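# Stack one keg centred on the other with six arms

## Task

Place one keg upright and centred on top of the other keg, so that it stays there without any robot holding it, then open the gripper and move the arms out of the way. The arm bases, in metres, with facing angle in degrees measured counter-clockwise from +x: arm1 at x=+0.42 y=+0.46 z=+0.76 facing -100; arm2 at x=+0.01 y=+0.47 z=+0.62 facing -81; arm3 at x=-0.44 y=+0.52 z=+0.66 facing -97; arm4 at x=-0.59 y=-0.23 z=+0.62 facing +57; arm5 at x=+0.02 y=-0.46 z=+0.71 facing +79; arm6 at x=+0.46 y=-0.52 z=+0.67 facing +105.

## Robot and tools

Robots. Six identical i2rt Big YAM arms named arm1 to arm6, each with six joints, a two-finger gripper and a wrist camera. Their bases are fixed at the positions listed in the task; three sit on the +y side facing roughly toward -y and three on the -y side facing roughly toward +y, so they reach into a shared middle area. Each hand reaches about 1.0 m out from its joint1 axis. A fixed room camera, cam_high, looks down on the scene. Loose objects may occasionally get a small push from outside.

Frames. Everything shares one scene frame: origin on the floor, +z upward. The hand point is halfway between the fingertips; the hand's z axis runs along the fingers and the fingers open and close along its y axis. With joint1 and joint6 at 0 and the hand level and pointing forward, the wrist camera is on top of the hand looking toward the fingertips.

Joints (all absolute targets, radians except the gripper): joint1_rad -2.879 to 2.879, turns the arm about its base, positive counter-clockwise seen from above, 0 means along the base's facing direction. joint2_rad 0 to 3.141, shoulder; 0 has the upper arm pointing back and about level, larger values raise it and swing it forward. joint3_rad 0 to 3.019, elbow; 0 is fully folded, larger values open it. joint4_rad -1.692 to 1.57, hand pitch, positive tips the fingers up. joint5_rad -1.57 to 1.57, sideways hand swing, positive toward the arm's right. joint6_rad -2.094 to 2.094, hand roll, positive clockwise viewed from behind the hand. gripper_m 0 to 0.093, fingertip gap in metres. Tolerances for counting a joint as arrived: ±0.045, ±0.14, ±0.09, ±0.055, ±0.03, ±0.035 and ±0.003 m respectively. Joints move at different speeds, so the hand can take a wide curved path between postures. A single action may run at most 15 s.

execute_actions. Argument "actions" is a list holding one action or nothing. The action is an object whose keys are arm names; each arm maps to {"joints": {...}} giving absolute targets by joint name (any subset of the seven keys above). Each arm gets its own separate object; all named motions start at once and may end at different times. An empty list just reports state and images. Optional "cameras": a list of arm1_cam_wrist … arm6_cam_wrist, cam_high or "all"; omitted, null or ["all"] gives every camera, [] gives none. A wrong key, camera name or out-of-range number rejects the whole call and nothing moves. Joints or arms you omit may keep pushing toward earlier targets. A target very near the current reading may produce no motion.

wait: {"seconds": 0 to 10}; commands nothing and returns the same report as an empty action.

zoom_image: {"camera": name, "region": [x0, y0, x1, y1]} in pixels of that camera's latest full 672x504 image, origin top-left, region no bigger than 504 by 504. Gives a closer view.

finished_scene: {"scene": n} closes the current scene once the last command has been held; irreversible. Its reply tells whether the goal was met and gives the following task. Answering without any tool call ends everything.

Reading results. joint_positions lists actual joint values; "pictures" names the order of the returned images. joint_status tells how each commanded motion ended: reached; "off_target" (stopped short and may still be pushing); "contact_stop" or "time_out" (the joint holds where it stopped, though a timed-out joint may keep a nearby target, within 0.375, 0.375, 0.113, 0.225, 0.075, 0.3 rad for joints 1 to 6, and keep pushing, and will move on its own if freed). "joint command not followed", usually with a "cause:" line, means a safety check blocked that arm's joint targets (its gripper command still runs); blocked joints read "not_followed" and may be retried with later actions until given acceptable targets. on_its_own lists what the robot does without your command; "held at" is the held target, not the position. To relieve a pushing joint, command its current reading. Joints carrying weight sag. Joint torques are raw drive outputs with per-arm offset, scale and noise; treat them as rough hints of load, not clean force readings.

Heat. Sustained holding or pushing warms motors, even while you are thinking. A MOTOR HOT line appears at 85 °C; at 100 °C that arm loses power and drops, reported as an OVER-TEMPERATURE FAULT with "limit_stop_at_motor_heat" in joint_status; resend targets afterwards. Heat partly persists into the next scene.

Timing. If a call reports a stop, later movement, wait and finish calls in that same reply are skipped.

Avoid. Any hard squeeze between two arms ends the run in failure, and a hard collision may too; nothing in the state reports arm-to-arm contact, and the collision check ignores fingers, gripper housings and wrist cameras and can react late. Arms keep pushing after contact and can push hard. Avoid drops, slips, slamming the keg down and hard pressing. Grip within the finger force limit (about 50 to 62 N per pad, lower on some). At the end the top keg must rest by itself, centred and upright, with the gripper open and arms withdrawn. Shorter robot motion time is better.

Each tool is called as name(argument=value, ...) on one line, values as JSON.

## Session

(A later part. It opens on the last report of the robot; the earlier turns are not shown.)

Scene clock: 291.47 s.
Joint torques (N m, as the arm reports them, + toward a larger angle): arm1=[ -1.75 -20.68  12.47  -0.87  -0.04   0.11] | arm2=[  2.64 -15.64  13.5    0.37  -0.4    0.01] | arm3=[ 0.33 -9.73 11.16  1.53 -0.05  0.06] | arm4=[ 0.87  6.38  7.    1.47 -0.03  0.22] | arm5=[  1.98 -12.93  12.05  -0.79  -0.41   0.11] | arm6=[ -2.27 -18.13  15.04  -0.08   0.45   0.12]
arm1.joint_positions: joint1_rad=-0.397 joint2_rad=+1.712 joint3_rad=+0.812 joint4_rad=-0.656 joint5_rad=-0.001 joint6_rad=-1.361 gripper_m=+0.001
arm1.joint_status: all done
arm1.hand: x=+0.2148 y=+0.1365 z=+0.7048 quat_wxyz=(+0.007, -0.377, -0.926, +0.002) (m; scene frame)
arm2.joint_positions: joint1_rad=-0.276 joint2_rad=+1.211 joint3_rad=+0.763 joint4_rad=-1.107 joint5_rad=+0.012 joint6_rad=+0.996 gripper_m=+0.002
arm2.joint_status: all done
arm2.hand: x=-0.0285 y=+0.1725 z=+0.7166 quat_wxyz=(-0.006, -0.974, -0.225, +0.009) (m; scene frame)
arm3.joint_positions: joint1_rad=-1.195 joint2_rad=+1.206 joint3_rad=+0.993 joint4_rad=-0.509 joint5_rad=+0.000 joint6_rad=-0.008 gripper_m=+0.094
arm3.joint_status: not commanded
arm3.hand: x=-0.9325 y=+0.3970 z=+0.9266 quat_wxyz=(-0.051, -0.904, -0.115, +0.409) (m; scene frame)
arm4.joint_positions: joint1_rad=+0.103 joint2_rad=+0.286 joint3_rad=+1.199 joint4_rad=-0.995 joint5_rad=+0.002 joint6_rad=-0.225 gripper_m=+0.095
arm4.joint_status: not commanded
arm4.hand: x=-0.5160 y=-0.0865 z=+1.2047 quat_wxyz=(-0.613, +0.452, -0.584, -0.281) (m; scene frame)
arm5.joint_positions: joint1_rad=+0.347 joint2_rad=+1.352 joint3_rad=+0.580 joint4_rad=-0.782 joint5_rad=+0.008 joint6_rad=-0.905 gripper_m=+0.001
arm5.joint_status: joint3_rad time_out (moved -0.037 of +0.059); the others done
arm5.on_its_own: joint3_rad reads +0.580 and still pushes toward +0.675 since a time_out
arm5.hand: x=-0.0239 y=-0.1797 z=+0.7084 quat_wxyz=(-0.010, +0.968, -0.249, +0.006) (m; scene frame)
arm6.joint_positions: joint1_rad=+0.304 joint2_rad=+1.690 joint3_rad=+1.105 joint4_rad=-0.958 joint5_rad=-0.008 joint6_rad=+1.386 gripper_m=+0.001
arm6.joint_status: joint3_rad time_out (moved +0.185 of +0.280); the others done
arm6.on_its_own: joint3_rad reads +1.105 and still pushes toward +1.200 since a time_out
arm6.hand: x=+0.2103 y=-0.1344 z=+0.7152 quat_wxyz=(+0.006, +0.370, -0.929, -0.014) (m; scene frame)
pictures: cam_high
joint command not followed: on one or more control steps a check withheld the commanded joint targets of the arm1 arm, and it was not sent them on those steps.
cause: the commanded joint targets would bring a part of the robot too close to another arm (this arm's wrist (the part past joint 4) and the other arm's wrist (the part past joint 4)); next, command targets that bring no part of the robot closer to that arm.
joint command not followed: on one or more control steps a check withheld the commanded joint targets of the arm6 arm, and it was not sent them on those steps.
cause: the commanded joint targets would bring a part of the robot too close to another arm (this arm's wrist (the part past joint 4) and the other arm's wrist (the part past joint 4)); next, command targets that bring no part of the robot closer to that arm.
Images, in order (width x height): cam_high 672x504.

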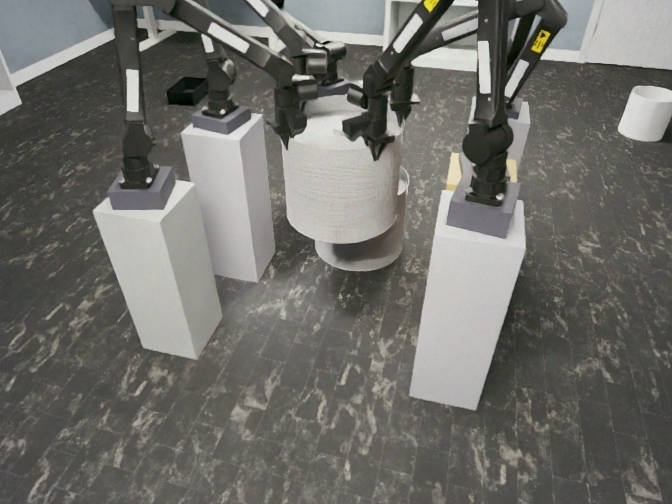

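execute_actions(actions=[{"arm1":{"joints":{"joint1_rad":-0.677,"joint6_rad":-1.636,"joint2_rad":1.775,"joint3_rad":1.195,"joint4_rad":-0.784}},"arm2":{"joints":{"joint1_rad":-0.727,"joint6_rad":0.54,"joint2_rad":1.26,"joint3_rad":0.97,"joint4_rad":-1.092}},"arm5":{"joints":{"joint1_rad":0.81,"joint6_rad":-0.441,"joint2_rad":1.385,"joint3_rad":0.85,"joint4_rad":-0.812}},"arm6":{"joints":{"joint1_rad":0.522,"joint6_rad":1.608,"joint2_rad":1.83,"joint3_rad":1.545,"joint4_rad":-1.075}},"arm3":{"joints":{"joint2_rad":0,"joint3_rad":0.8,"joint4_rad":-1.3}},"arm4":{"joints":{"joint1_rad":-0.4,"joint2_rad":0,"joint3_rad":0.8,"joint4_rad":-1.4,"joint6_rad":0}}}], cameras=[])

Scene clock: 310.90 s.
Joint torques (N m, as the arm reports them, + toward a larger angle): arm1=[ -2.17 -26.24  14.1   -0.68   0.15   0.01] | arm2=[  1.32 -19.8   15.18  -0.07  -0.36  -0.17] | arm3=[0.96 4.93 9.88 1.62 0.01 0.  ] | arm4=[0.2  5.85 8.41 1.3  0.01 0.21] | arm5=[  2.63 -17.4   12.15  -0.66  -0.4    0.15] | arm6=[ -2.16 -23.67  15.59   0.19   0.25   0.1 ]
arm1.joint_positions: joint1_rad=-0.674 joint2_rad=+1.904 joint3_rad=+1.112 joint4_rad=-0.767 joint5_rad=-0.007 joint6_rad=-1.633 gripper_m=+0.001
arm1.joint_status: all done
arm1.hand: x=+0.0621 y=+0.1389 z=+0.7037 quat_wxyz=(+0.006, -0.379, -0.925, +0.002) (m; scene frame)
arm2.joint_positions: joint1_rad=-0.736 joint2_rad=+1.354 joint3_rad=+0.869 joint4_rad=-1.076 joint5_rad=+0.010 joint6_rad=+0.541 gripper_m=+0.002
arm2.joint_status: joint3_rad time_out (moved +0.106 of +0.207); the others done
arm2.on_its_own: joint3_rad reads +0.869 and still pushes toward +0.970 since a time_out
arm2.hand: x=-0.1819 y=+0.1812 z=+0.7103 quat_wxyz=(-0.001, -0.975, -0.223, +0.008) (m; scene frame)
arm3.joint_positions: joint1_rad=-1.195 joint2_rad=+0.014 joint3_rad=+0.782 joint4_rad=-1.295 joint5_rad=+0.000 joint6_rad=-0.008 gripper_m=+0.094
arm3.joint_status: all done
joint sent to its limit — the command would take arm3.joint2_rad past its lower limit, so that joint was sent only as far as its limit.
arm3.hand: x=-0.5672 y=+0.4897 z=+1.0064 quat_wxyz=(-0.061, -0.859, -0.110, +0.496) (m; scene frame)
arm4.joint_positions: joint1_rad=-0.393 joint2_rad=+0.003 joint3_rad=+0.791 joint4_rad=-1.395 joint5_rad=+0.001 joint6_rad=-0.016 gripper_m=+0.095
arm4.joint_status: all done
arm4.hand: x=-0.4942 y=-0.1634 z=+0.9506 quat_wxyz=(-0.442, +0.268, -0.846, -0.129) (m; scene frame)
arm5.joint_positions: joint1_rad=+0.792 joint2_rad=+1.525 joint3_rad=+0.753 joint4_rad=-0.787 joint5_rad=+0.008 joint6_rad=-0.457 gripper_m=+0.001
arm5.joint_status: joint2_rad time_out (moved +0.173 of +0.033); joint3_rad time_out (moved +0.173 of +0.270); the others done
arm5.on_its_own: joint2_rad reads +1.525 and still pushes toward +1.385 since a time_out; joint3_rad reads +0.753 and still pushes toward +0.850 since a time_out
arm5.hand: x=-0.1773 y=-0.1725 z=+0.7033 quat_wxyz=(-0.007, +0.968, -0.251, +0.005) (m; scene frame)
arm6.joint_positions: joint1_rad=+0.533 joint2_rad=+1.924 joint3_rad=+1.450 joint4_rad=-1.070 joint5_rad=-0.003 joint6_rad=+1.618 gripper_m=+0.001
arm6.joint_status: joint3_rad time_out (moved +0.344 of +0.440); the others done
arm6.on_its_own: joint3_rad reads +1.450 and still pushes toward +1.545 since a time_out
arm6.hand: x=+0.0557 y=-0.1288 z=+0.7158 quat_wxyz=(+0.006, +0.368, -0.930, -0.013) (m; scene frame)
pictures: none
No camera images: the call's "cameras" was empty. Leave "cameras" out to get every camera's image.

Arm4 is in arm5's way; pull it back first.

execute_actions(actions=[{"arm4":{"joints":{"joint3_rad":1.4,"joint4_rad":-1.69}},"arm3":{"joints":{"joint1_rad":0.3,"joint3_rad":1.0,"joint4_rad":-1.6}}}], cameras=[])

execute_actions(actions=[{"arm1":{"joints":{"joint1_rad":-0.858,"joint6_rad":-1.811,"joint2_rad":2.0,"joint3_rad":1.645,"joint4_rad":-0.968}},"arm2":{"joints":{"joint1_rad":-1.026,"joint6_rad":0.25,"joint2_rad":1.49,"joint3_rad":1.25,"joint4_rad":-1.108}},"arm5":{"joints":{"joint1_rad":1.085,"joint6_rad":-0.17,"joint2_rad":1.585,"joint3_rad":1.165,"joint4_rad":-0.881}},"arm6":{"joints":{"joint1_rad":0.682,"joint6_rad":1.77,"joint2_rad":2.125,"joint3_rad":2.08,"joint4_rad":-1.285}}}], cameras=["cam_high","arm3_cam_wrist","arm2_cam_wrist","arm5_cam_wrist"])

Scene clock: 325.83 s.
Joint torques (N m, as the arm reports them, + toward a larger angle): arm1=[ -2.19 -26.25  14.1   -0.69   0.14   0.01] | arm2=[  1.82 -20.4   15.2    0.    -0.35  -0.19] | arm3=[ 2.1   5.94  8.64  1.71 -0.03  0.01] | arm4=[ 0.18 10.34  4.44  1.36  0.    0.22] | arm5=[  2.73 -17.12  12.08  -0.62  -0.41   0.16] | arm6=[ -2.16 -23.7   15.58   0.19   0.25   0.1 ]
arm1.joint_positions: joint1_rad=-0.674 joint2_rad=+1.904 joint3_rad=+1.112 joint4_rad=-0.767 joint5_rad=-0.007 joint6_rad=-1.633 gripper_m=+0.001
arm1.joint_status: not commanded
arm1.hand: x=+0.0621 y=+0.1389 z=+0.7037 quat_wxyz=(+0.006, -0.379, -0.925, +0.002) (m; scene frame)
arm2.joint_positions: joint1_rad=-0.736 joint2_rad=+1.354 joint3_rad=+0.869 joint4_rad=-1.076 joint5_rad=+0.010 joint6_rad=+0.541 gripper_m=+0.002
arm2.joint_status: not commanded
arm2.on_its_own: joint3_rad reads +0.869 and still pushes toward +0.970 since a time_out
arm2.hand: x=-0.1819 y=+0.1812 z=+0.7103 quat_wxyz=(-0.001, -0.975, -0.223, +0.008) (m; scene frame)
arm3.joint_positions: joint1_rad=+0.288 joint2_rad=+0.014 joint3_rad=+0.981 joint4_rad=-1.595 joint5_rad=+0.000 joint6_rad=-0.008 gripper_m=+0.094
arm3.joint_status: all done
arm3.hand: x=-0.4307 y=+0.4623 z=+1.0347 quat_wxyz=(-0.346, -0.574, -0.680, +0.298) (m; scene frame)
arm4.joint_positions: joint1_rad=-0.393 joint2_rad=+0.004 joint3_rad=+1.386 joint4_rad=-1.673 joint5_rad=+0.001 joint6_rad=-0.016 gripper_m=+0.095
arm4.joint_status: all done
joint sent to its limit — the command would take arm4.joint4_rad past its lower limit, so that joint was sent only as far as its limit.
arm4.hand: x=-0.6296 y=-0.2539 z=+1.1261 quat_wxyz=(-0.571, +0.243, -0.766, -0.167) (m; scene frame)
arm5.joint_positions: joint1_rad=+0.792 joint2_rad=+1.525 joint3_rad=+0.753 joint4_rad=-0.787 joint5_rad=+0.008 joint6_rad=-0.457 gripper_m=+0.001
arm5.joint_status: not commanded
arm5.on_its_own: joint2_rad reads +1.525 and still pushes toward +1.385 since a time_out; joint3_rad reads +0.753 and still pushes toward +0.850 since a time_out
arm5.hand: x=-0.1773 y=-0.1725 z=+0.7033 quat_wxyz=(-0.007, +0.968, -0.251, +0.005) (m; scene frame)
arm6.joint_positions: joint1_rad=+0.533 joint2_rad=+1.924 joint3_rad=+1.450 joint4_rad=-1.070 joint5_rad=-0.003 joint6_rad=+1.618 gripper_m=+0.001
arm6.joint_status: not commanded
arm6.on_its_own: joint3_rad reads +1.450 and still pushes toward +1.545 since a time_out
arm6.hand: x=+0.0557 y=-0.1288 z=+0.7158 quat_wxyz=(+0.006, +0.368, -0.930, -0.013) (m; scene frame)
pictures: none
No camera images: the call's "cameras" was empty. Leave "cameras" out to get every camera's image.

Scene clock: 328.50 s.
Joint torques (N m, as the arm reports them, + toward a larger angle): arm1=[ -2.9  -33.1   17.13  -1.     0.32   0.03] | arm2=[  1.37 -28.53  15.98  -0.08  -0.28  -0.1 ] | arm3=[ 1.87  6.    8.44  1.5   0.02 -0.01] | arm4=[ 0.32 10.18  4.47  1.39  0.    0.21] | arm5=[  2.91 -23.29  13.01  -0.63  -0.39   0.17] | arm6=[ -1.43 -28.83  17.6    0.08   0.04   0.19]
arm1.joint_positions: joint1_rad=-0.845 joint2_rad=+2.157 joint3_rad=+1.541 joint4_rad=-0.946 joint5_rad=-0.012 joint6_rad=-1.810 gripper_m=+0.001
arm1.joint_status: joint2_rad time_out (moved +0.253 of +0.096); joint3_rad time_out (moved +0.429 of +0.533); the others done
arm1.on_its_own: joint2_rad reads +2.157 and still pushes toward +2.000 since a time_out; joint3_rad reads +1.541 and still pushes toward +1.645 since a time_out
arm1.hand: x=-0.0896 y=+0.1395 z=+0.6985 quat_wxyz=(+0.004, -0.376, -0.927, +0.002) (m; scene frame)
arm2.joint_positions: joint1_rad=-1.032 joint2_rad=+1.618 joint3_rad=+1.136 joint4_rad=-1.094 joint5_rad=+0.006 joint6_rad=+0.244 gripper_m=+0.002
arm2.joint_status: joint3_rad time_out (moved +0.268 of +0.381); the others done
arm2.on_its_own: joint3_rad reads +1.136 and still pushes toward +1.249 since a time_out
arm2.hand: x=-0.3328 y=+0.1865 z=+0.7020 quat_wxyz=(+0.003, -0.975, -0.223, +0.000) (m; scene frame)
arm3.joint_positions: joint1_rad=+0.288 joint2_rad=+0.014 joint3_rad=+0.981 joint4_rad=-1.595 joint5_rad=+0.000 joint6_rad=-0.008 gripper_m=+0.094
arm3.joint_status: not commanded
arm3.hand: x=-0.4307 y=+0.4623 z=+1.0347 quat_wxyz=(-0.346, -0.574, -0.680, +0.298) (m; scene frame)
arm4.joint_positions: joint1_rad=-0.393 joint2_rad=+0.004 joint3_rad=+1.386 joint4_rad=-1.673 joint5_rad=+0.001 joint6_rad=-0.016 gripper_m=+0.095
arm4.joint_status: not commanded
arm4.hand: x=-0.6296 y=-0.2539 z=+1.1261 quat_wxyz=(-0.571, +0.243, -0.766, -0.167) (m; scene frame)
arm5.joint_positions: joint1_rad=+1.063 joint2_rad=+1.769 joint3_rad=+1.059 joint4_rad=-0.858 joint5_rad=+0.008 joint6_rad=-0.187 gripper_m=+0.001
arm5.joint_status: joint2_rad time_out (moved +0.244 of +0.060); joint3_rad time_out (moved +0.306 of +0.412); the others done
arm5.on_its_own: joint2_rad reads +1.769 and still pushes toward +1.585 since a time_out; joint3_rad reads +1.059 and still pushes toward +1.165 since a time_out
arm5.hand: x=-0.3276 y=-0.1691 z=+0.6956 quat_wxyz=(-0.005, +0.968, -0.250, +0.007) (m; scene frame)
arm6.joint_positions: joint1_rad=+0.685 joint2_rad=+2.231 joint3_rad=+1.955 joint4_rad=-1.274 joint5_rad=+0.002 joint6_rad=+1.770 gripper_m=+0.001
arm6.joint_status: joint3_rad time_out (moved +0.505 of +0.630); the others done
arm6.on_its_own: joint3_rad reads +1.955 and still pushes toward +2.067 since a time_out
arm6.hand: x=-0.0942 y=-0.1260 z=+0.7118 quat_wxyz=(+0.004, +0.368, -0.930, -0.010) (m; scene frame)
pictures: arm2_cam_wrist, arm3_cam_wrist, arm5_cam_wrist, cam_high
Images, in order (width x height): arm2_cam_wrist 672x504, arm3_cam_wrist 672x504, arm5_cam_wrist 672x504, cam_high 672x504.

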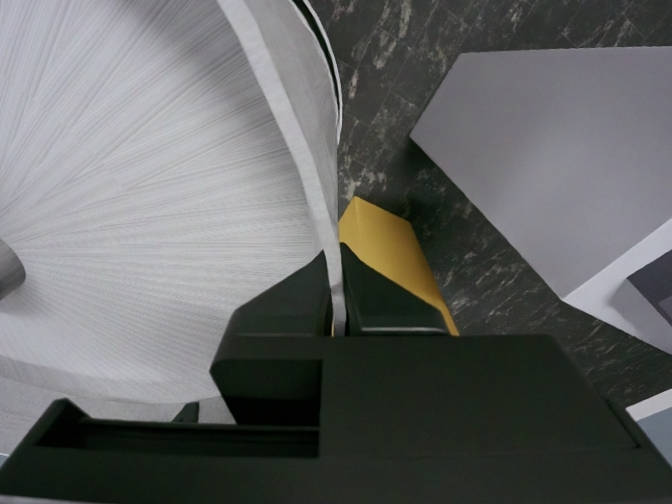

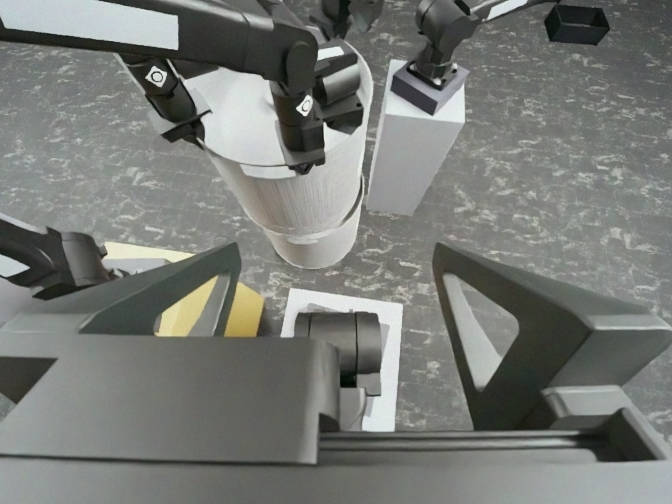

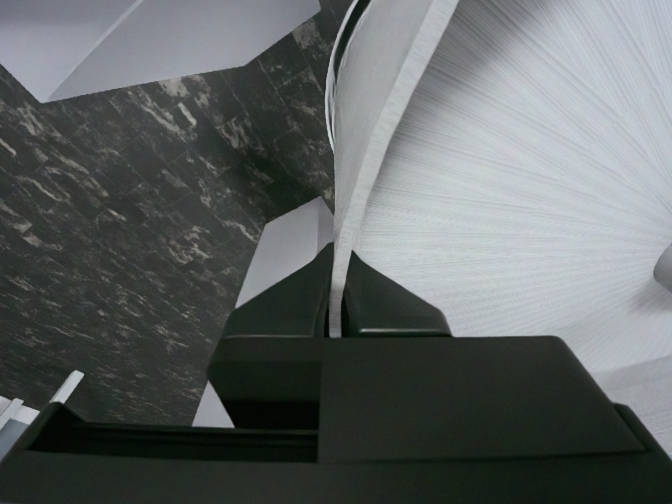

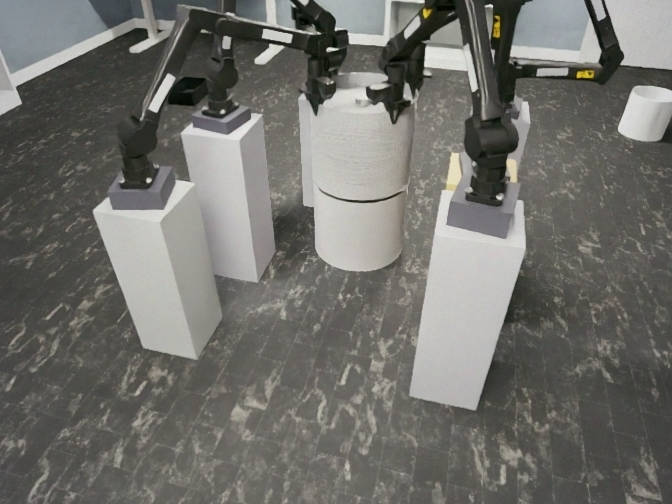

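execute_actions(actions=[{"arm1":{"joints":{"joint1_rad":-0.87,"joint2_rad":2.045,"joint3_rad":1.66,"joint4_rad":-0.93}},"arm2":{"joints":{"joint1_rad":-1.05,"joint2_rad":1.535,"joint4_rad":-1.05}},"arm5":{"joints":{"joint1_rad":1.1,"joint2_rad":1.63,"joint3_rad":1.175,"joint4_rad":-0.83}},"arm6":{"joints":{"joint1_rad":0.695,"joint2_rad":2.17,"joint4_rad":-1.23}}}], cameras=["cam_high","arm1_cam_wrist","arm6_cam_wrist","arm2_cam_wrist","arm5_cam_wrist"])

Scene clock: 345.70 s.
Joint torques (N m, as the arm reports them, + toward a larger angle): arm1=[ -3.27 -31.56  17.75  -0.76   0.22   0.03] | arm2=[  0.33 -26.97  15.97   1.42  -0.23  -0.08] | arm3=[1.75 6.42 8.62 1.74 0.01 0.  ] | arm4=[ 0.24 10.19  4.47  1.43 -0.01  0.22] | arm5=[  3.87 -23.    13.31   0.12  -0.32   0.14] | arm6=[ -0.47 -27.2   17.77   1.21   0.05   0.19]
arm1.joint_positions: joint1_rad=-0.848 joint2_rad=+2.181 joint3_rad=+1.542 joint4_rad=-0.912 joint5_rad=-0.009 joint6_rad=-1.810 gripper_m=+0.001
arm1.joint_status: joint3_rad time_out (moved +0.001 of +0.119); the others done
arm1.on_its_own: joint3_rad reads +1.542 and still pushes toward +1.654 since a time_out
arm1.hand: x=-0.0942 y=+0.1395 z=+0.6847 quat_wxyz=(+0.009, -0.377, -0.926, +0.006) (m; scene frame)
arm2.joint_positions: joint1_rad=-1.039 joint2_rad=+1.651 joint3_rad=+1.136 joint4_rad=-1.071 joint5_rad=+0.007 joint6_rad=+0.241 gripper_m=+0.002
arm2.joint_status: all done
arm2.on_its_own: joint3_rad reads +1.136 and still pushes toward +1.249 since a time_out
arm2.hand: x=-0.3378 y=+0.1865 z=+0.6880 quat_wxyz=(+0.005, -0.975, -0.221, -0.004) (m; scene frame)
arm3.joint_positions: joint1_rad=+0.288 joint2_rad=+0.014 joint3_rad=+0.981 joint4_rad=-1.595 joint5_rad=+0.000 joint6_rad=-0.008 gripper_m=+0.094
arm3.joint_status: not commanded
arm3.hand: x=-0.4307 y=+0.4623 z=+1.0347 quat_wxyz=(-0.346, -0.574, -0.680, +0.298) (m; scene frame)
arm4.joint_positions: joint1_rad=-0.393 joint2_rad=+0.004 joint3_rad=+1.386 joint4_rad=-1.673 joint5_rad=+0.001 joint6_rad=-0.016 gripper_m=+0.095
arm4.joint_status: not commanded
arm4.hand: x=-0.6296 y=-0.2539 z=+1.1261 quat_wxyz=(-0.571, +0.243, -0.766, -0.167) (m; scene frame)
arm5.joint_positions: joint1_rad=+1.068 joint2_rad=+1.803 joint3_rad=+1.059 joint4_rad=-0.824 joint5_rad=+0.006 joint6_rad=-0.186 gripper_m=+0.001
arm5.joint_status: joint2_rad time_out (moved +0.034 of -0.139); joint3_rad time_out (moved +0.000 of +0.116); the others done
arm5.on_its_own: joint2_rad reads +1.803 and still pushes toward +1.630 since a time_out; joint3_rad reads +1.059 and still pushes toward +1.171 since a time_out
arm5.hand: x=-0.3315 y=-0.1689 z=+0.6809 quat_wxyz=(-0.004, +0.969, -0.248, +0.006) (m; scene frame)
arm6.joint_positions: joint1_rad=+0.687 joint2_rad=+2.252 joint3_rad=+1.955 joint4_rad=-1.248 joint5_rad=+0.002 joint6_rad=+1.770 gripper_m=+0.001
arm6.joint_status: all done
arm6.on_its_own: joint3_rad reads +1.955 and still pushes toward +2.067 since a time_out
arm6.hand: x=-0.0989 y=-0.1249 z=+0.6976 quat_wxyz=(+0.006, +0.370, -0.929, -0.013) (m; scene frame)
pictures: arm1_cam_wrist, arm2_cam_wrist, arm5_cam_wrist, arm6_cam_wrist, cam_high
Images, in order (width x height): arm1_cam_wrist 672x504, arm2_cam_wrist 672x504, arm5_cam_wrist 672x504, arm6_cam_wrist 672x504, cam_high 672x504.

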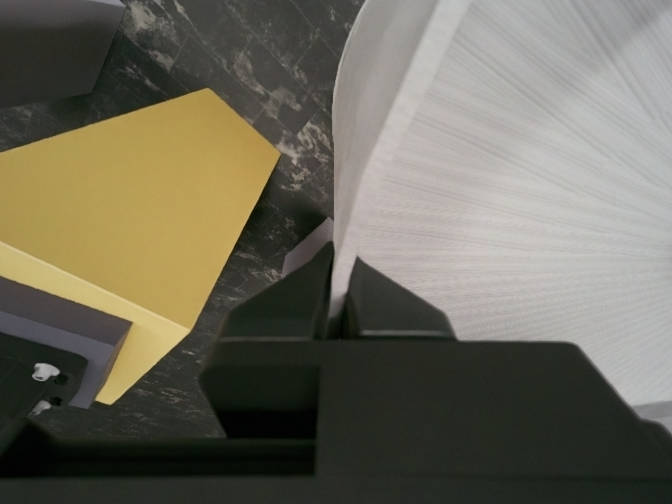

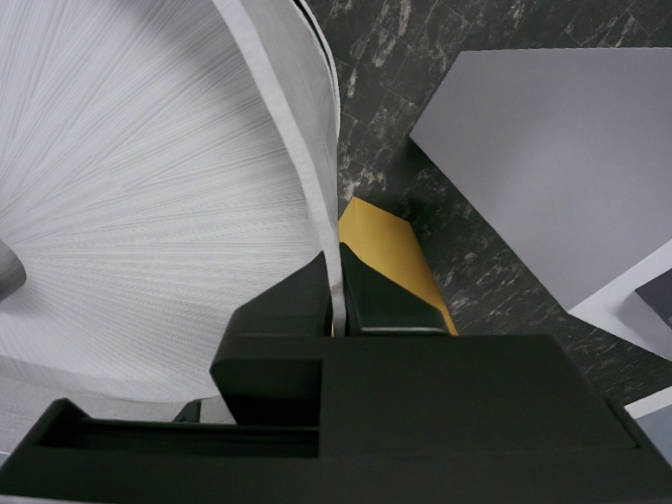

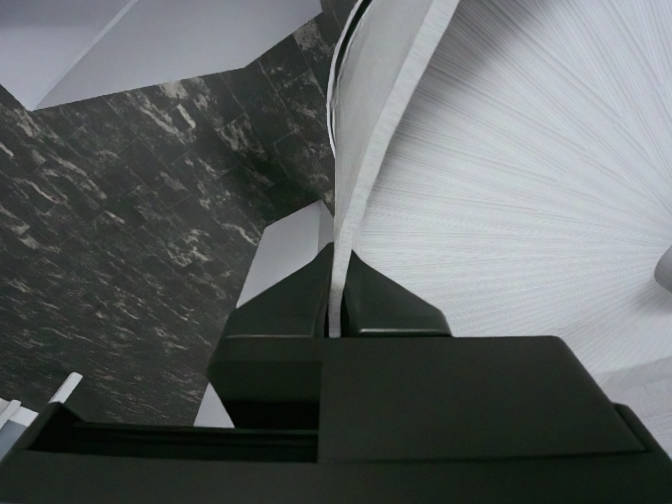

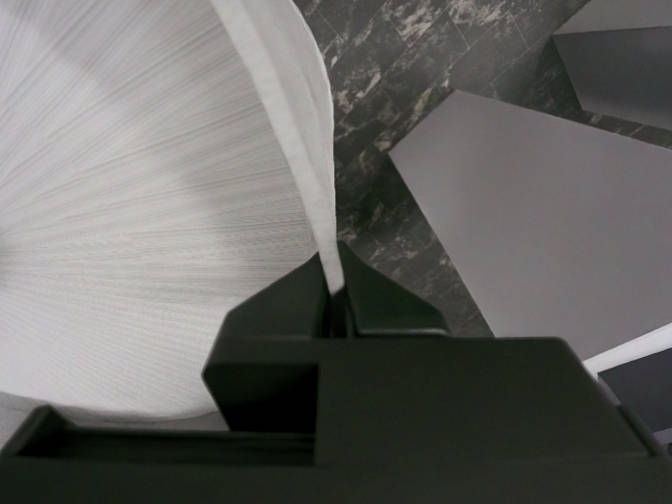

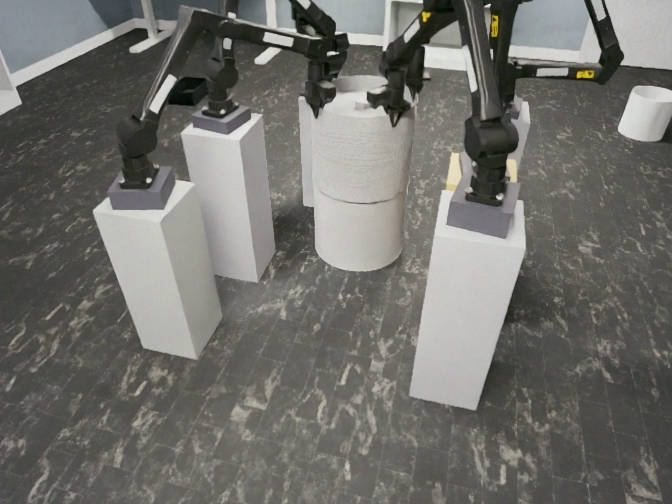

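Tilted: lowering the +x side swings the bottom to -x.

execute_actions(actions=[{"arm1":{"joints":{"joint2_rad":2.075,"joint4_rad":-0.89}},"arm2":{"joints":{"joint2_rad":1.545,"joint4_rad":-1.03}},"arm5":{"joints":{"joint4_rad":-0.8}},"arm6":{"joints":{"joint2_rad":2.2,"joint4_rad":-1.205}}}], cameras=["cam_high","arm1_cam_wrist","arm6_cam_wrist","arm2_cam_wrist","arm5_cam_wrist"])

Scene clock: 355.13 s.
Joint torques (N m, as the arm reports them, + toward a larger angle): arm1=[ -3.43 -30.43  17.55  -0.44   0.02   0.06] | arm2=[  0.86 -26.58  16.01   1.42  -0.57  -0.05] | arm3=[ 2.67  6.29  8.51  1.6  -0.02  0.  ] | arm4=[ 0.26 10.31  4.43  1.37 -0.01  0.2 ] | arm5=[  3.6  -23.47  13.26   0.39   0.11   0.12] | arm6=[ -0.33 -26.09  17.45   1.31   0.42   0.2 ]
arm1.joint_positions: joint1_rad=-0.851 joint2_rad=+2.199 joint3_rad=+1.543 joint4_rad=-0.877 joint5_rad=-0.003 joint6_rad=-1.813 gripper_m=+0.001
arm1.joint_status: all done
arm1.on_its_own: joint3_rad reads +1.543 and still pushes toward +1.654 since a time_out
arm1.hand: x=-0.1004 y=+0.1392 z=+0.6752 quat_wxyz=(+0.017, -0.377, -0.926, +0.011) (m; scene frame)
arm2.joint_positions: joint1_rad=-1.043 joint2_rad=+1.661 joint3_rad=+1.136 joint4_rad=-1.047 joint5_rad=+0.015 joint6_rad=+0.236 gripper_m=+0.002
arm2.joint_status: all done
arm2.on_its_own: joint3_rad reads +1.136 and still pushes toward +1.249 since a time_out
arm2.hand: x=-0.3439 y=+0.1860 z=+0.6836 quat_wxyz=(+0.006, -0.975, -0.221, +0.003) (m; scene frame)
arm3.joint_positions: joint1_rad=+0.288 joint2_rad=+0.014 joint3_rad=+0.981 joint4_rad=-1.595 joint5_rad=+0.000 joint6_rad=-0.008 gripper_m=+0.094
arm3.joint_status: not commanded
arm3.hand: x=-0.4307 y=+0.4623 z=+1.0347 quat_wxyz=(-0.346, -0.574, -0.680, +0.298) (m; scene frame)
arm4.joint_positions: joint1_rad=-0.393 joint2_rad=+0.004 joint3_rad=+1.386 joint4_rad=-1.673 joint5_rad=+0.001 joint6_rad=-0.016 gripper_m=+0.095
arm4.joint_status: not commanded
arm4.hand: x=-0.6296 y=-0.2539 z=+1.1261 quat_wxyz=(-0.571, +0.243, -0.766, -0.167) (m; scene frame)
arm5.joint_positions: joint1_rad=+1.072 joint2_rad=+1.810 joint3_rad=+1.059 joint4_rad=-0.800 joint5_rad=-0.004 joint6_rad=-0.183 gripper_m=+0.001
arm5.joint_status: all done
arm5.on_its_own: joint2_rad reads +1.810 and still pushes toward +1.630 since a time_out; joint3_rad reads +1.059 and still pushes toward +1.171 since a time_out
arm5.hand: x=-0.3375 y=-0.1687 z=+0.6777 quat_wxyz=(-0.003, +0.969, -0.248, -0.003) (m; scene frame)
arm6.joint_positions: joint1_rad=+0.690 joint2_rad=+2.266 joint3_rad=+1.955 joint4_rad=-1.221 joint5_rad=-0.007 joint6_rad=+1.770 gripper_m=+0.001
arm6.joint_status: all done
arm6.on_its_own: joint3_rad reads +1.955 and still pushes toward +2.067 since a time_out
arm6.hand: x=-0.1048 y=-0.1247 z=+0.6887 quat_wxyz=(+0.013, +0.371, -0.928, -0.015) (m; scene frame)
pictures: arm1_cam_wrist, arm2_cam_wrist, arm5_cam_wrist, arm6_cam_wrist, cam_high
Images, in order (width x height): arm1_cam_wrist 672x504, arm2_cam_wrist 672x504, arm5_cam_wrist 672x504, arm6_cam_wrist 672x504, cam_high 672x504.

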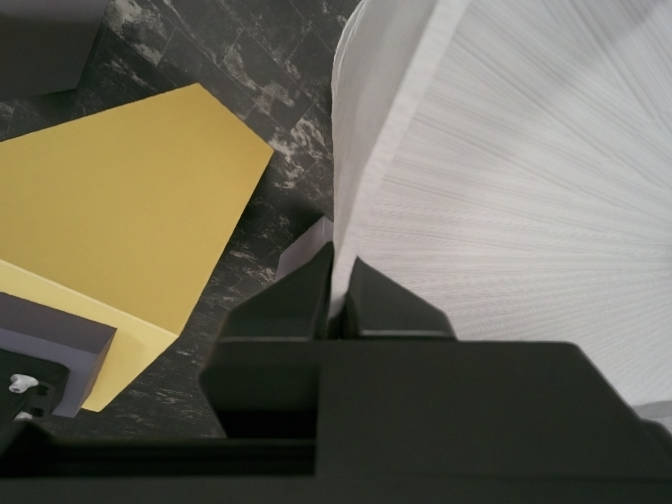

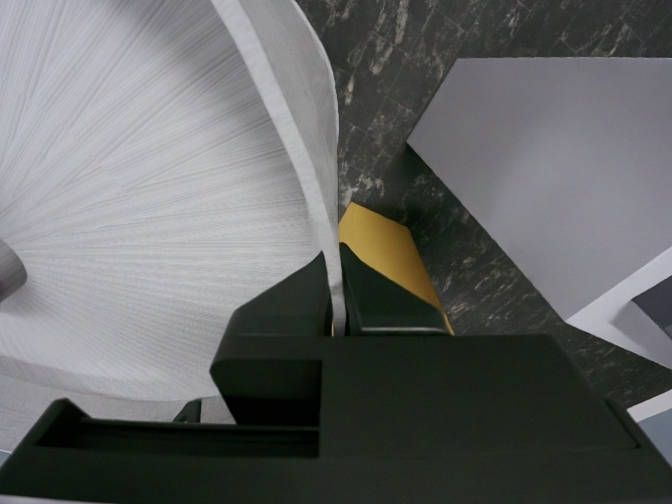

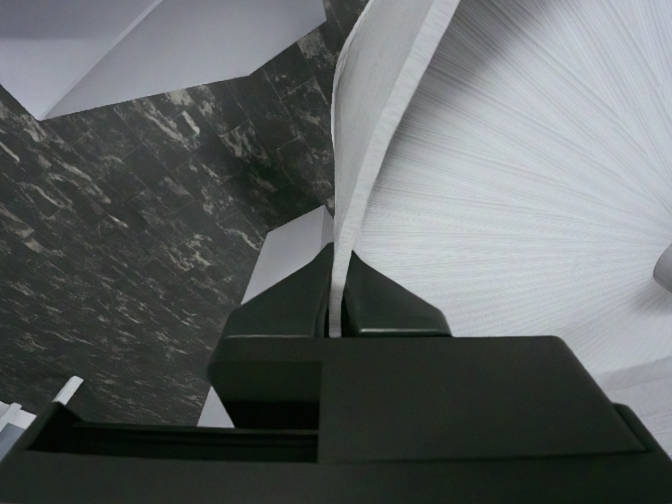

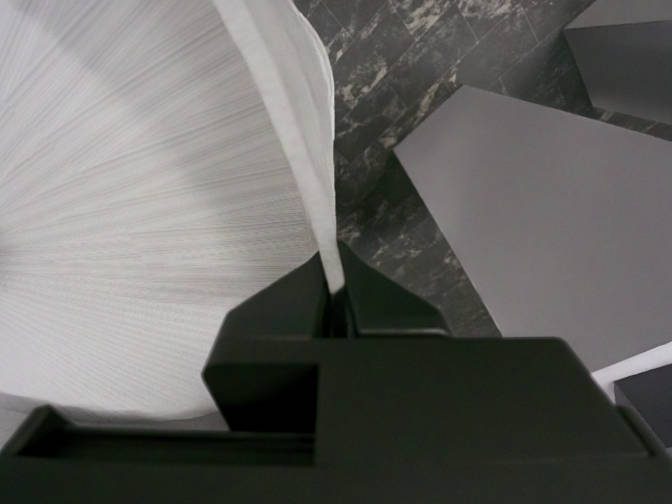

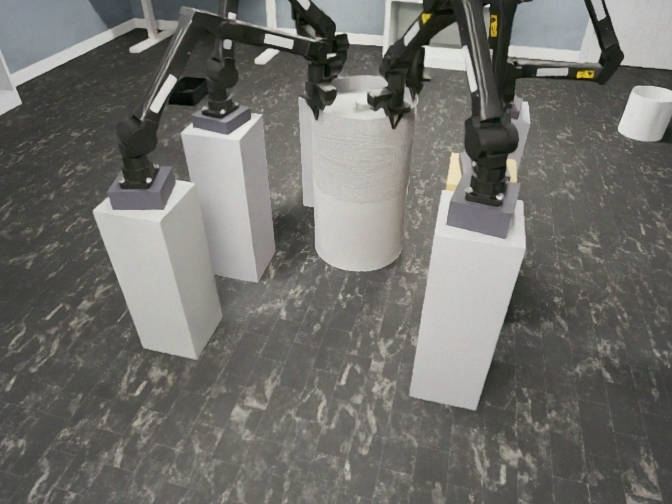

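Aligned. Unload.

execute_actions(actions=[{"arm1":{"joints":{"joint2_rad":2.13,"joint3_rad":1.61,"joint4_rad":-0.87}},"arm2":{"joints":{"joint2_rad":1.6,"joint3_rad":1.21}},"arm5":{"joints":{"joint2_rad":1.71,"joint3_rad":1.13,"joint4_rad":-0.785}},"arm6":{"joints":{"joint2_rad":2.23,"joint3_rad":2.025}}}], cameras=[])

execute_actions(actions=[{"arm1":{"joints":{"joint1_rad":-0.851,"joint2_rad":2.19,"joint3_rad":1.565}},"arm2":{"joints":{"joint2_rad":1.655,"joint3_rad":1.16}},"arm5":{"joints":{"joint1_rad":1.072,"joint2_rad":1.8,"joint3_rad":1.085}},"arm6":{"joints":{"joint2_rad":2.255,"joint3_rad":1.985}}}])

Scene clock: 364.93 s.
Joint torques (N m, as the arm reports them, + toward a larger angle): arm1=[ -3.   -26.48  13.76   0.13   0.18   0.09] | arm2=[  1.19 -22.72  12.89   0.97  -0.43   0.09] | arm3=[ 2.54  6.41  8.47  1.58 -0.05  0.05] | arm4=[ 0.23 10.16  4.44  1.43  0.01  0.2 ] | arm5=[  3.37 -19.05  10.65   0.5    0.07   0.11] | arm6=[ -0.78 -23.8   14.15   0.78   0.4    0.19]
arm1.joint_positions: joint1_rad=-0.855 joint2_rad=+2.204 joint3_rad=+1.543 joint4_rad=-0.869 joint5_rad=-0.008 joint6_rad=-1.815 gripper_m=+0.001
arm1.joint_status: all done
arm1.hand: x=-0.1022 y=+0.1402 z=+0.6722 quat_wxyz=(+0.016, -0.378, -0.926, +0.014) (m; scene frame)
arm2.joint_positions: joint1_rad=-1.049 joint2_rad=+1.674 joint3_rad=+1.136 joint4_rad=-1.042 joint5_rad=+0.011 joint6_rad=+0.230 gripper_m=+0.002
arm2.joint_status: all done
arm2.hand: x=-0.3457 y=+0.1873 z=+0.6783 quat_wxyz=(+0.006, -0.975, -0.222, +0.000) (m; scene frame)
arm3.joint_positions: joint1_rad=+0.288 joint2_rad=+0.014 joint3_rad=+0.981 joint4_rad=-1.595 joint5_rad=+0.000 joint6_rad=-0.008 gripper_m=+0.094
arm3.joint_status: not commanded
arm3.hand: x=-0.4307 y=+0.4623 z=+1.0347 quat_wxyz=(-0.346, -0.574, -0.680, +0.298) (m; scene frame)
arm4.joint_positions: joint1_rad=-0.393 joint2_rad=+0.004 joint3_rad=+1.386 joint4_rad=-1.673 joint5_rad=+0.001 joint6_rad=-0.016 gripper_m=+0.095
arm4.joint_status: not commanded
arm4.hand: x=-0.6296 y=-0.2539 z=+1.1261 quat_wxyz=(-0.571, +0.243, -0.766, -0.167) (m; scene frame)
arm5.joint_positions: joint1_rad=+1.075 joint2_rad=+1.819 joint3_rad=+1.056 joint4_rad=-0.787 joint5_rad=-0.003 joint6_rad=-0.182 gripper_m=+0.001
arm5.joint_status: all done
arm5.hand: x=-0.3387 y=-0.1693 z=+0.6729 quat_wxyz=(-0.004, +0.969, -0.247, -0.004) (m; scene frame)
arm6.joint_positions: joint1_rad=+0.692 joint2_rad=+2.269 joint3_rad=+1.955 joint4_rad=-1.213 joint5_rad=-0.006 joint6_rad=+1.770 gripper_m=+0.001
arm6.joint_status: all done
arm6.hand: x=-0.1067 y=-0.1246 z=+0.6867 quat_wxyz=(+0.014, +0.372, -0.928, -0.018) (m; scene frame)
pictures: none
No camera images: the call's "cameras" was empty. Leave "cameras" out to get every camera's image.

Scene clock: 365.57 s.
Joint torques (N m, as the arm reports them, + toward a larger angle): arm1=[ -1.7  -21.91   9.88  -0.12   0.1    0.09] | arm2=[  1.13 -18.52   8.93   0.65  -0.36   0.09] | arm3=[ 2.13  6.16  8.66  1.58 -0.02  0.03] | arm4=[ 0.26 10.38  4.46  1.36  0.01  0.21] | arm5=[  0.58 -14.34   7.62   0.15   0.2    0.12] | arm6=[ -1.05 -21.99  10.9    0.47   0.23   0.15]
arm1.joint_positions: joint1_rad=-0.856 joint2_rad=+2.209 joint3_rad=+1.544 joint4_rad=-0.863 joint5_rad=-0.006 joint6_rad=-1.816 gripper_m=+0.002
arm1.joint_status: all done
arm1.hand: x=-0.1033 y=+0.1409 z=+0.6693 quat_wxyz=(+0.017, -0.378, -0.925, +0.014) (m; scene frame)
arm2.joint_positions: joint1_rad=-1.054 joint2_rad=+1.684 joint3_rad=+1.136 joint4_rad=-1.037 joint5_rad=+0.009 joint6_rad=+0.226 gripper_m=+0.002
arm2.joint_status: all done
arm2.hand: x=-0.3470 y=+0.1883 z=+0.6738 quat_wxyz=(+0.006, -0.975, -0.221, -0.003) (m; scene frame)
arm3.joint_positions: joint1_rad=+0.288 joint2_rad=+0.014 joint3_rad=+0.981 joint4_rad=-1.595 joint5_rad=+0.000 joint6_rad=-0.008 gripper_m=+0.094
arm3.joint_status: not commanded
arm3.hand: x=-0.4307 y=+0.4623 z=+1.0347 quat_wxyz=(-0.346, -0.574, -0.680, +0.298) (m; scene frame)
arm4.joint_positions: joint1_rad=-0.393 joint2_rad=+0.004 joint3_rad=+1.386 joint4_rad=-1.673 joint5_rad=+0.001 joint6_rad=-0.016 gripper_m=+0.095
arm4.joint_status: not commanded
arm4.hand: x=-0.6296 y=-0.2539 z=+1.1261 quat_wxyz=(-0.571, +0.243, -0.766, -0.167) (m; scene frame)
arm5.joint_positions: joint1_rad=+1.075 joint2_rad=+1.829 joint3_rad=+1.056 joint4_rad=-0.779 joint5_rad=-0.006 joint6_rad=-0.182 gripper_m=+0.001
arm5.joint_status: all done
arm5.hand: x=-0.3393 y=-0.1697 z=+0.6686 quat_wxyz=(-0.002, +0.969, -0.247, -0.004) (m; scene frame)
arm6.joint_positions: joint1_rad=+0.694 joint2_rad=+2.272 joint3_rad=+1.955 joint4_rad=-1.206 joint5_rad=-0.003 joint6_rad=+1.775 gripper_m=+0.001
arm6.joint_status: all done
arm6.hand: x=-0.1087 y=-0.1247 z=+0.6850 quat_wxyz=(+0.014, +0.370, -0.929, -0.021) (m; scene frame)
pictures: arm1_cam_wrist, arm2_cam_wrist, arm3_cam_wrist, arm4_cam_wrist, arm5_cam_wrist, arm6_cam_wrist, cam_high
Images, in order (width x height): arm1_cam_wrist 672x504, arm2_cam_wrist 672x504, arm3_cam_wrist 672x504, arm4_cam_wrist 672x504, arm5_cam_wrist 672x504, arm6_cam_wrist 672x504, cam_high 672x504.

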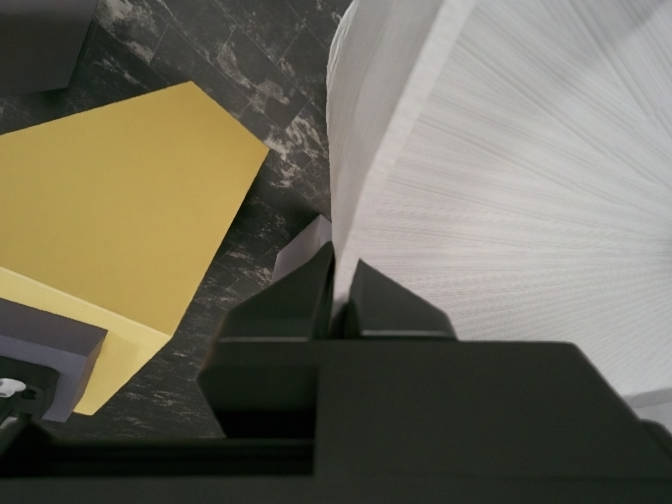

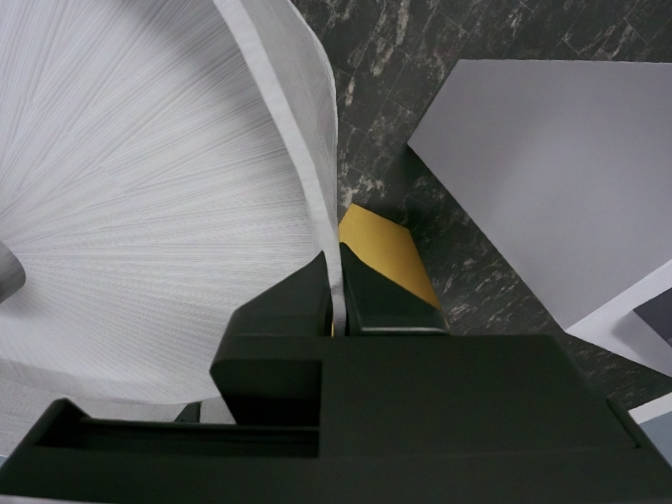

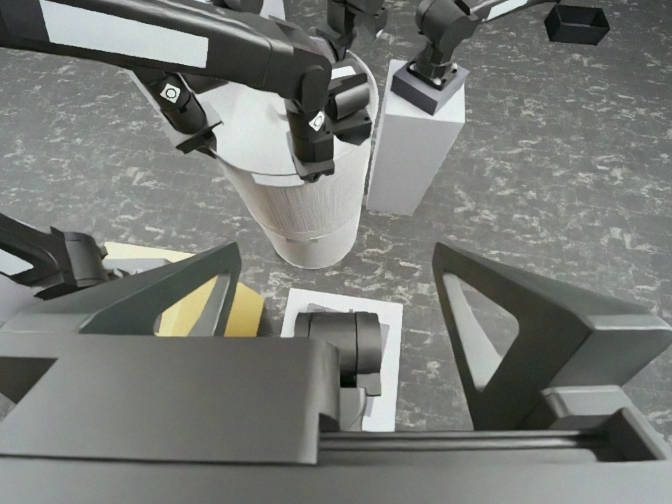

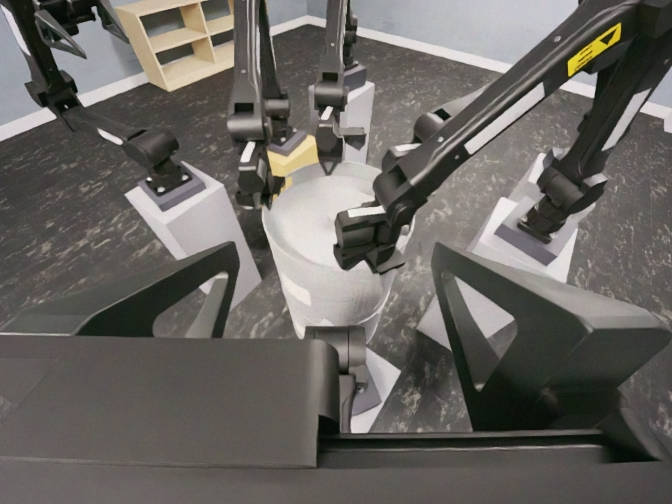

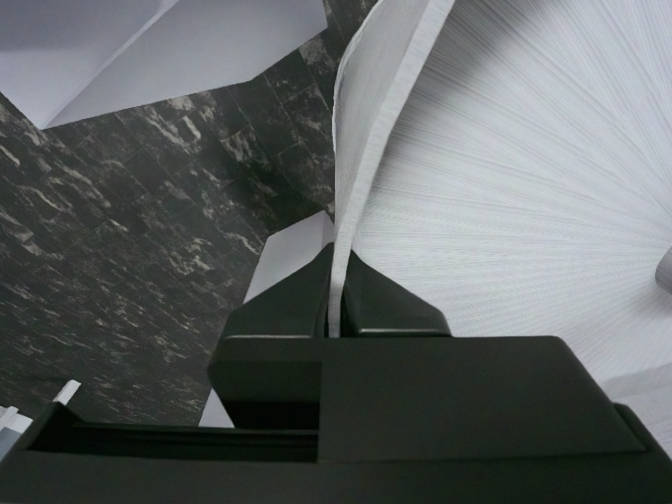

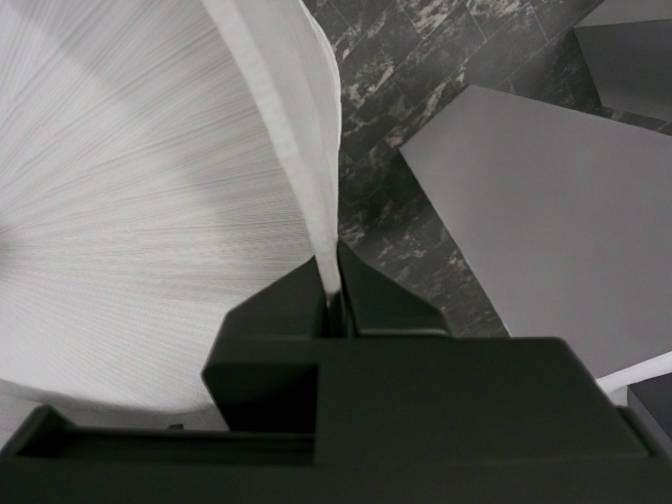

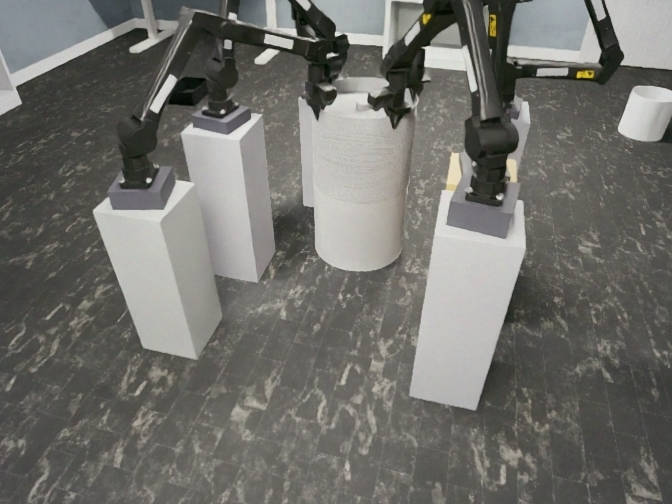

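execute_actions(actions=[{"arm1":{"joints":{"gripper_m":0.093}},"arm2":{"joints":{"gripper_m":0.093}},"arm5":{"joints":{"gripper_m":0.093}},"arm6":{"joints":{"gripper_m":0.093}}}], cameras=[])

execute_actions(actions=[{"arm1":{"joints":{"joint2_rad":1.7,"joint4_rad":-1.3}},"arm2":{"joints":{"joint2_rad":1.25,"joint4_rad":-1.15}},"arm5":{"joints":{"joint2_rad":1.4,"joint4_rad":-1.05}},"arm6":{"joints":{"joint2_rad":1.8,"joint4_rad":-1.5}}}], cameras=["cam_high","arm3_cam_wrist"])

Scene clock: 374.10 s.
Joint torques (N m, as the arm reports them, + toward a larger angle): arm1=[ -1.99 -20.43  10.03  -0.04   0.     0.09] | arm2=[  0.68 -17.09   9.11   0.79  -0.09  -0.01] | arm3=[ 1.98  6.48  8.47  1.69 -0.03  0.01] | arm4=[-0.01 10.23  4.45  1.42  0.    0.21] | arm5=[  0.76 -13.17   7.75   0.2    0.04   0.09] | arm6=[ -1.43 -21.93  10.91   0.46   0.24   0.15]
arm1.joint_positions: joint1_rad=-0.856 joint2_rad=+2.191 joint3_rad=+1.544 joint4_rad=-0.864 joint5_rad=-0.003 joint6_rad=-1.816 gripper_m=+0.093
arm1.joint_status: all done
arm1.hand: x=-0.1067 y=+0.1392 z=+0.6804 quat_wxyz=(+0.023, -0.378, -0.925, +0.020) (m; scene frame)
arm2.joint_positions: joint1_rad=-1.054 joint2_rad=+1.674 joint3_rad=+1.136 joint4_rad=-1.037 joint5_rad=+0.002 joint6_rad=+0.236 gripper_m=+0.093
arm2.joint_status: all done
arm2.hand: x=-0.3469 y=+0.1870 z=+0.6780 quat_wxyz=(+0.001, -0.976, -0.217, +0.000) (m; scene frame)
arm3.joint_positions: joint1_rad=+0.288 joint2_rad=+0.014 joint3_rad=+0.981 joint4_rad=-1.595 joint5_rad=+0.000 joint6_rad=-0.008 gripper_m=+0.094
arm3.joint_status: not commanded
arm3.hand: x=-0.4307 y=+0.4623 z=+1.0347 quat_wxyz=(-0.346, -0.574, -0.680, +0.298) (m; scene frame)
arm4.joint_positions: joint1_rad=-0.393 joint2_rad=+0.004 joint3_rad=+1.386 joint4_rad=-1.673 joint5_rad=+0.001 joint6_rad=-0.016 gripper_m=+0.095
arm4.joint_status: not commanded
arm4.hand: x=-0.6296 y=-0.2539 z=+1.1261 quat_wxyz=(-0.571, +0.243, -0.766, -0.167) (m; scene frame)
arm5.joint_positions: joint1_rad=+1.075 joint2_rad=+1.815 joint3_rad=+1.056 joint4_rad=-0.779 joint5_rad=-0.002 joint6_rad=-0.179 gripper_m=+0.093
arm5.joint_status: all done
arm5.hand: x=-0.3407 y=-0.1677 z=+0.6746 quat_wxyz=(-0.006, +0.969, -0.248, -0.009) (m; scene frame)
arm6.joint_positions: joint1_rad=+0.694 joint2_rad=+2.272 joint3_rad=+1.955 joint4_rad=-1.206 joint5_rad=-0.003 joint6_rad=+1.775 gripper_m=+0.093
arm6.joint_status: all done
arm6.hand: x=-0.1087 y=-0.1247 z=+0.6850 quat_wxyz=(+0.014, +0.370, -0.929, -0.021) (m; scene frame)
pictures: none
No camera images: the call's "cameras" was empty. Leave "cameras" out to get every camera's image.

Scene clock: 375.63 s.
Joint torques (N m, as the arm reports them, + toward a larger angle): arm1=[ -1.62 -15.63  11.47   0.01  -0.01   0.1 ] | arm2=[ 0.98 -9.2  10.8   0.44 -0.11 -0.04] | arm3=[ 1.6   5.69  8.52  1.64 -0.03 -0.02] | arm4=[ 0.27 10.35  4.45  1.39  0.    0.2 ] | arm5=[ 0.84 -8.5   9.68  0.46  0.04  0.09] | arm6=[ -1.03 -15.79  10.78   0.12   0.23   0.13]
arm1.joint_positions: joint1_rad=-0.856 joint2_rad=+1.697 joint3_rad=+1.553 joint4_rad=-1.292 joint5_rad=-0.003 joint6_rad=-1.816 gripper_m=+0.093
arm1.joint_status: all done
arm1.hand: x=-0.0455 y=+0.1712 z=+0.9558 quat_wxyz=(+0.045, -0.377, -0.924, +0.050) (m; scene frame)
arm2.joint_positions: joint1_rad=-1.054 joint2_rad=+1.247 joint3_rad=+1.136 joint4_rad=-1.137 joint5_rad=+0.002 joint6_rad=+0.236 gripper_m=+0.093
arm2.joint_status: all done
arm2.hand: x=-0.3216 y=+0.2074 z=+0.8550 quat_wxyz=(-0.070, -0.963, -0.214, +0.146) (m; scene frame)
arm3.joint_positions: joint1_rad=+0.288 joint2_rad=+0.014 joint3_rad=+0.981 joint4_rad=-1.595 joint5_rad=+0.000 joint6_rad=-0.008 gripper_m=+0.094
arm3.joint_status: not commanded
arm3.hand: x=-0.4307 y=+0.4623 z=+1.0347 quat_wxyz=(-0.346, -0.574, -0.680, +0.298) (m; scene frame)
arm4.joint_positions: joint1_rad=-0.393 joint2_rad=+0.004 joint3_rad=+1.386 joint4_rad=-1.673 joint5_rad=+0.001 joint6_rad=-0.016 gripper_m=+0.095
arm4.joint_status: not commanded
arm4.hand: x=-0.6296 y=-0.2539 z=+1.1261 quat_wxyz=(-0.571, +0.243, -0.766, -0.167) (m; scene frame)
arm5.joint_positions: joint1_rad=+1.075 joint2_rad=+1.391 joint3_rad=+1.056 joint4_rad=-1.041 joint5_rad=-0.002 joint6_rad=-0.178 gripper_m=+0.093
arm5.joint_status: all done
arm5.hand: x=-0.3154 y=-0.1896 z=+0.8506 quat_wxyz=(-0.040, +0.965, -0.247, -0.082) (m; scene frame)
arm6.joint_positions: joint1_rad=+0.694 joint2_rad=+1.795 joint3_rad=+1.971 joint4_rad=-1.483 joint5_rad=-0.003 joint6_rad=+1.775 gripper_m=+0.093
arm6.joint_status: all done
arm6.hand: x=-0.0428 y=-0.1714 z=+0.9878 quat_wxyz=(+0.073, +0.368, -0.921, -0.110) (m; scene frame)
pictures: arm3_cam_wrist, cam_high
Images, in order (width x height): arm3_cam_wrist 672x504, cam_high 672x504.

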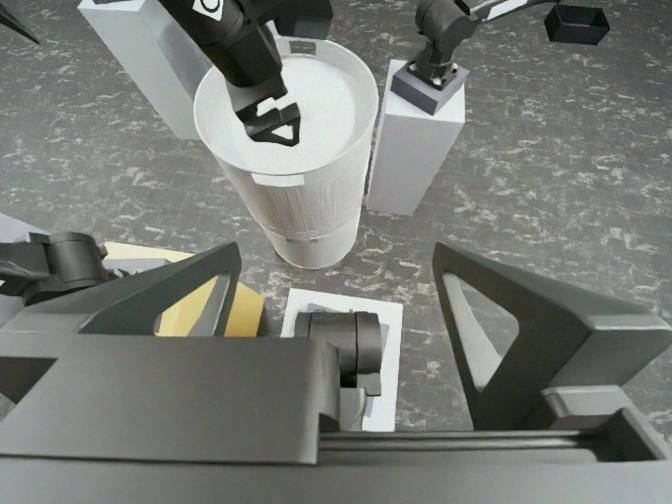

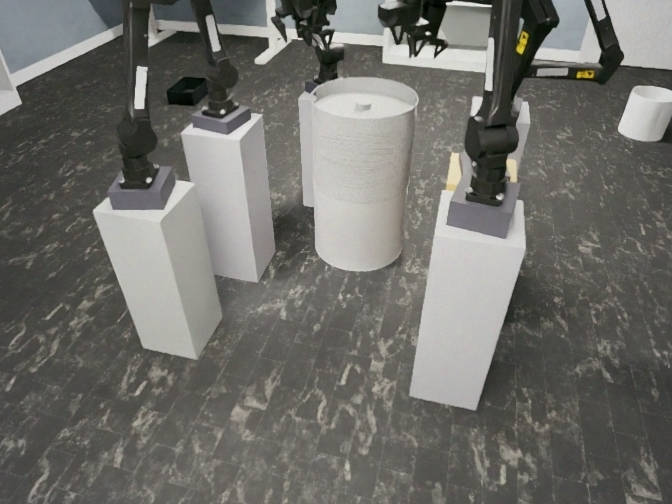

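finished_scene(scene=1)

The scene is finished: the task was done.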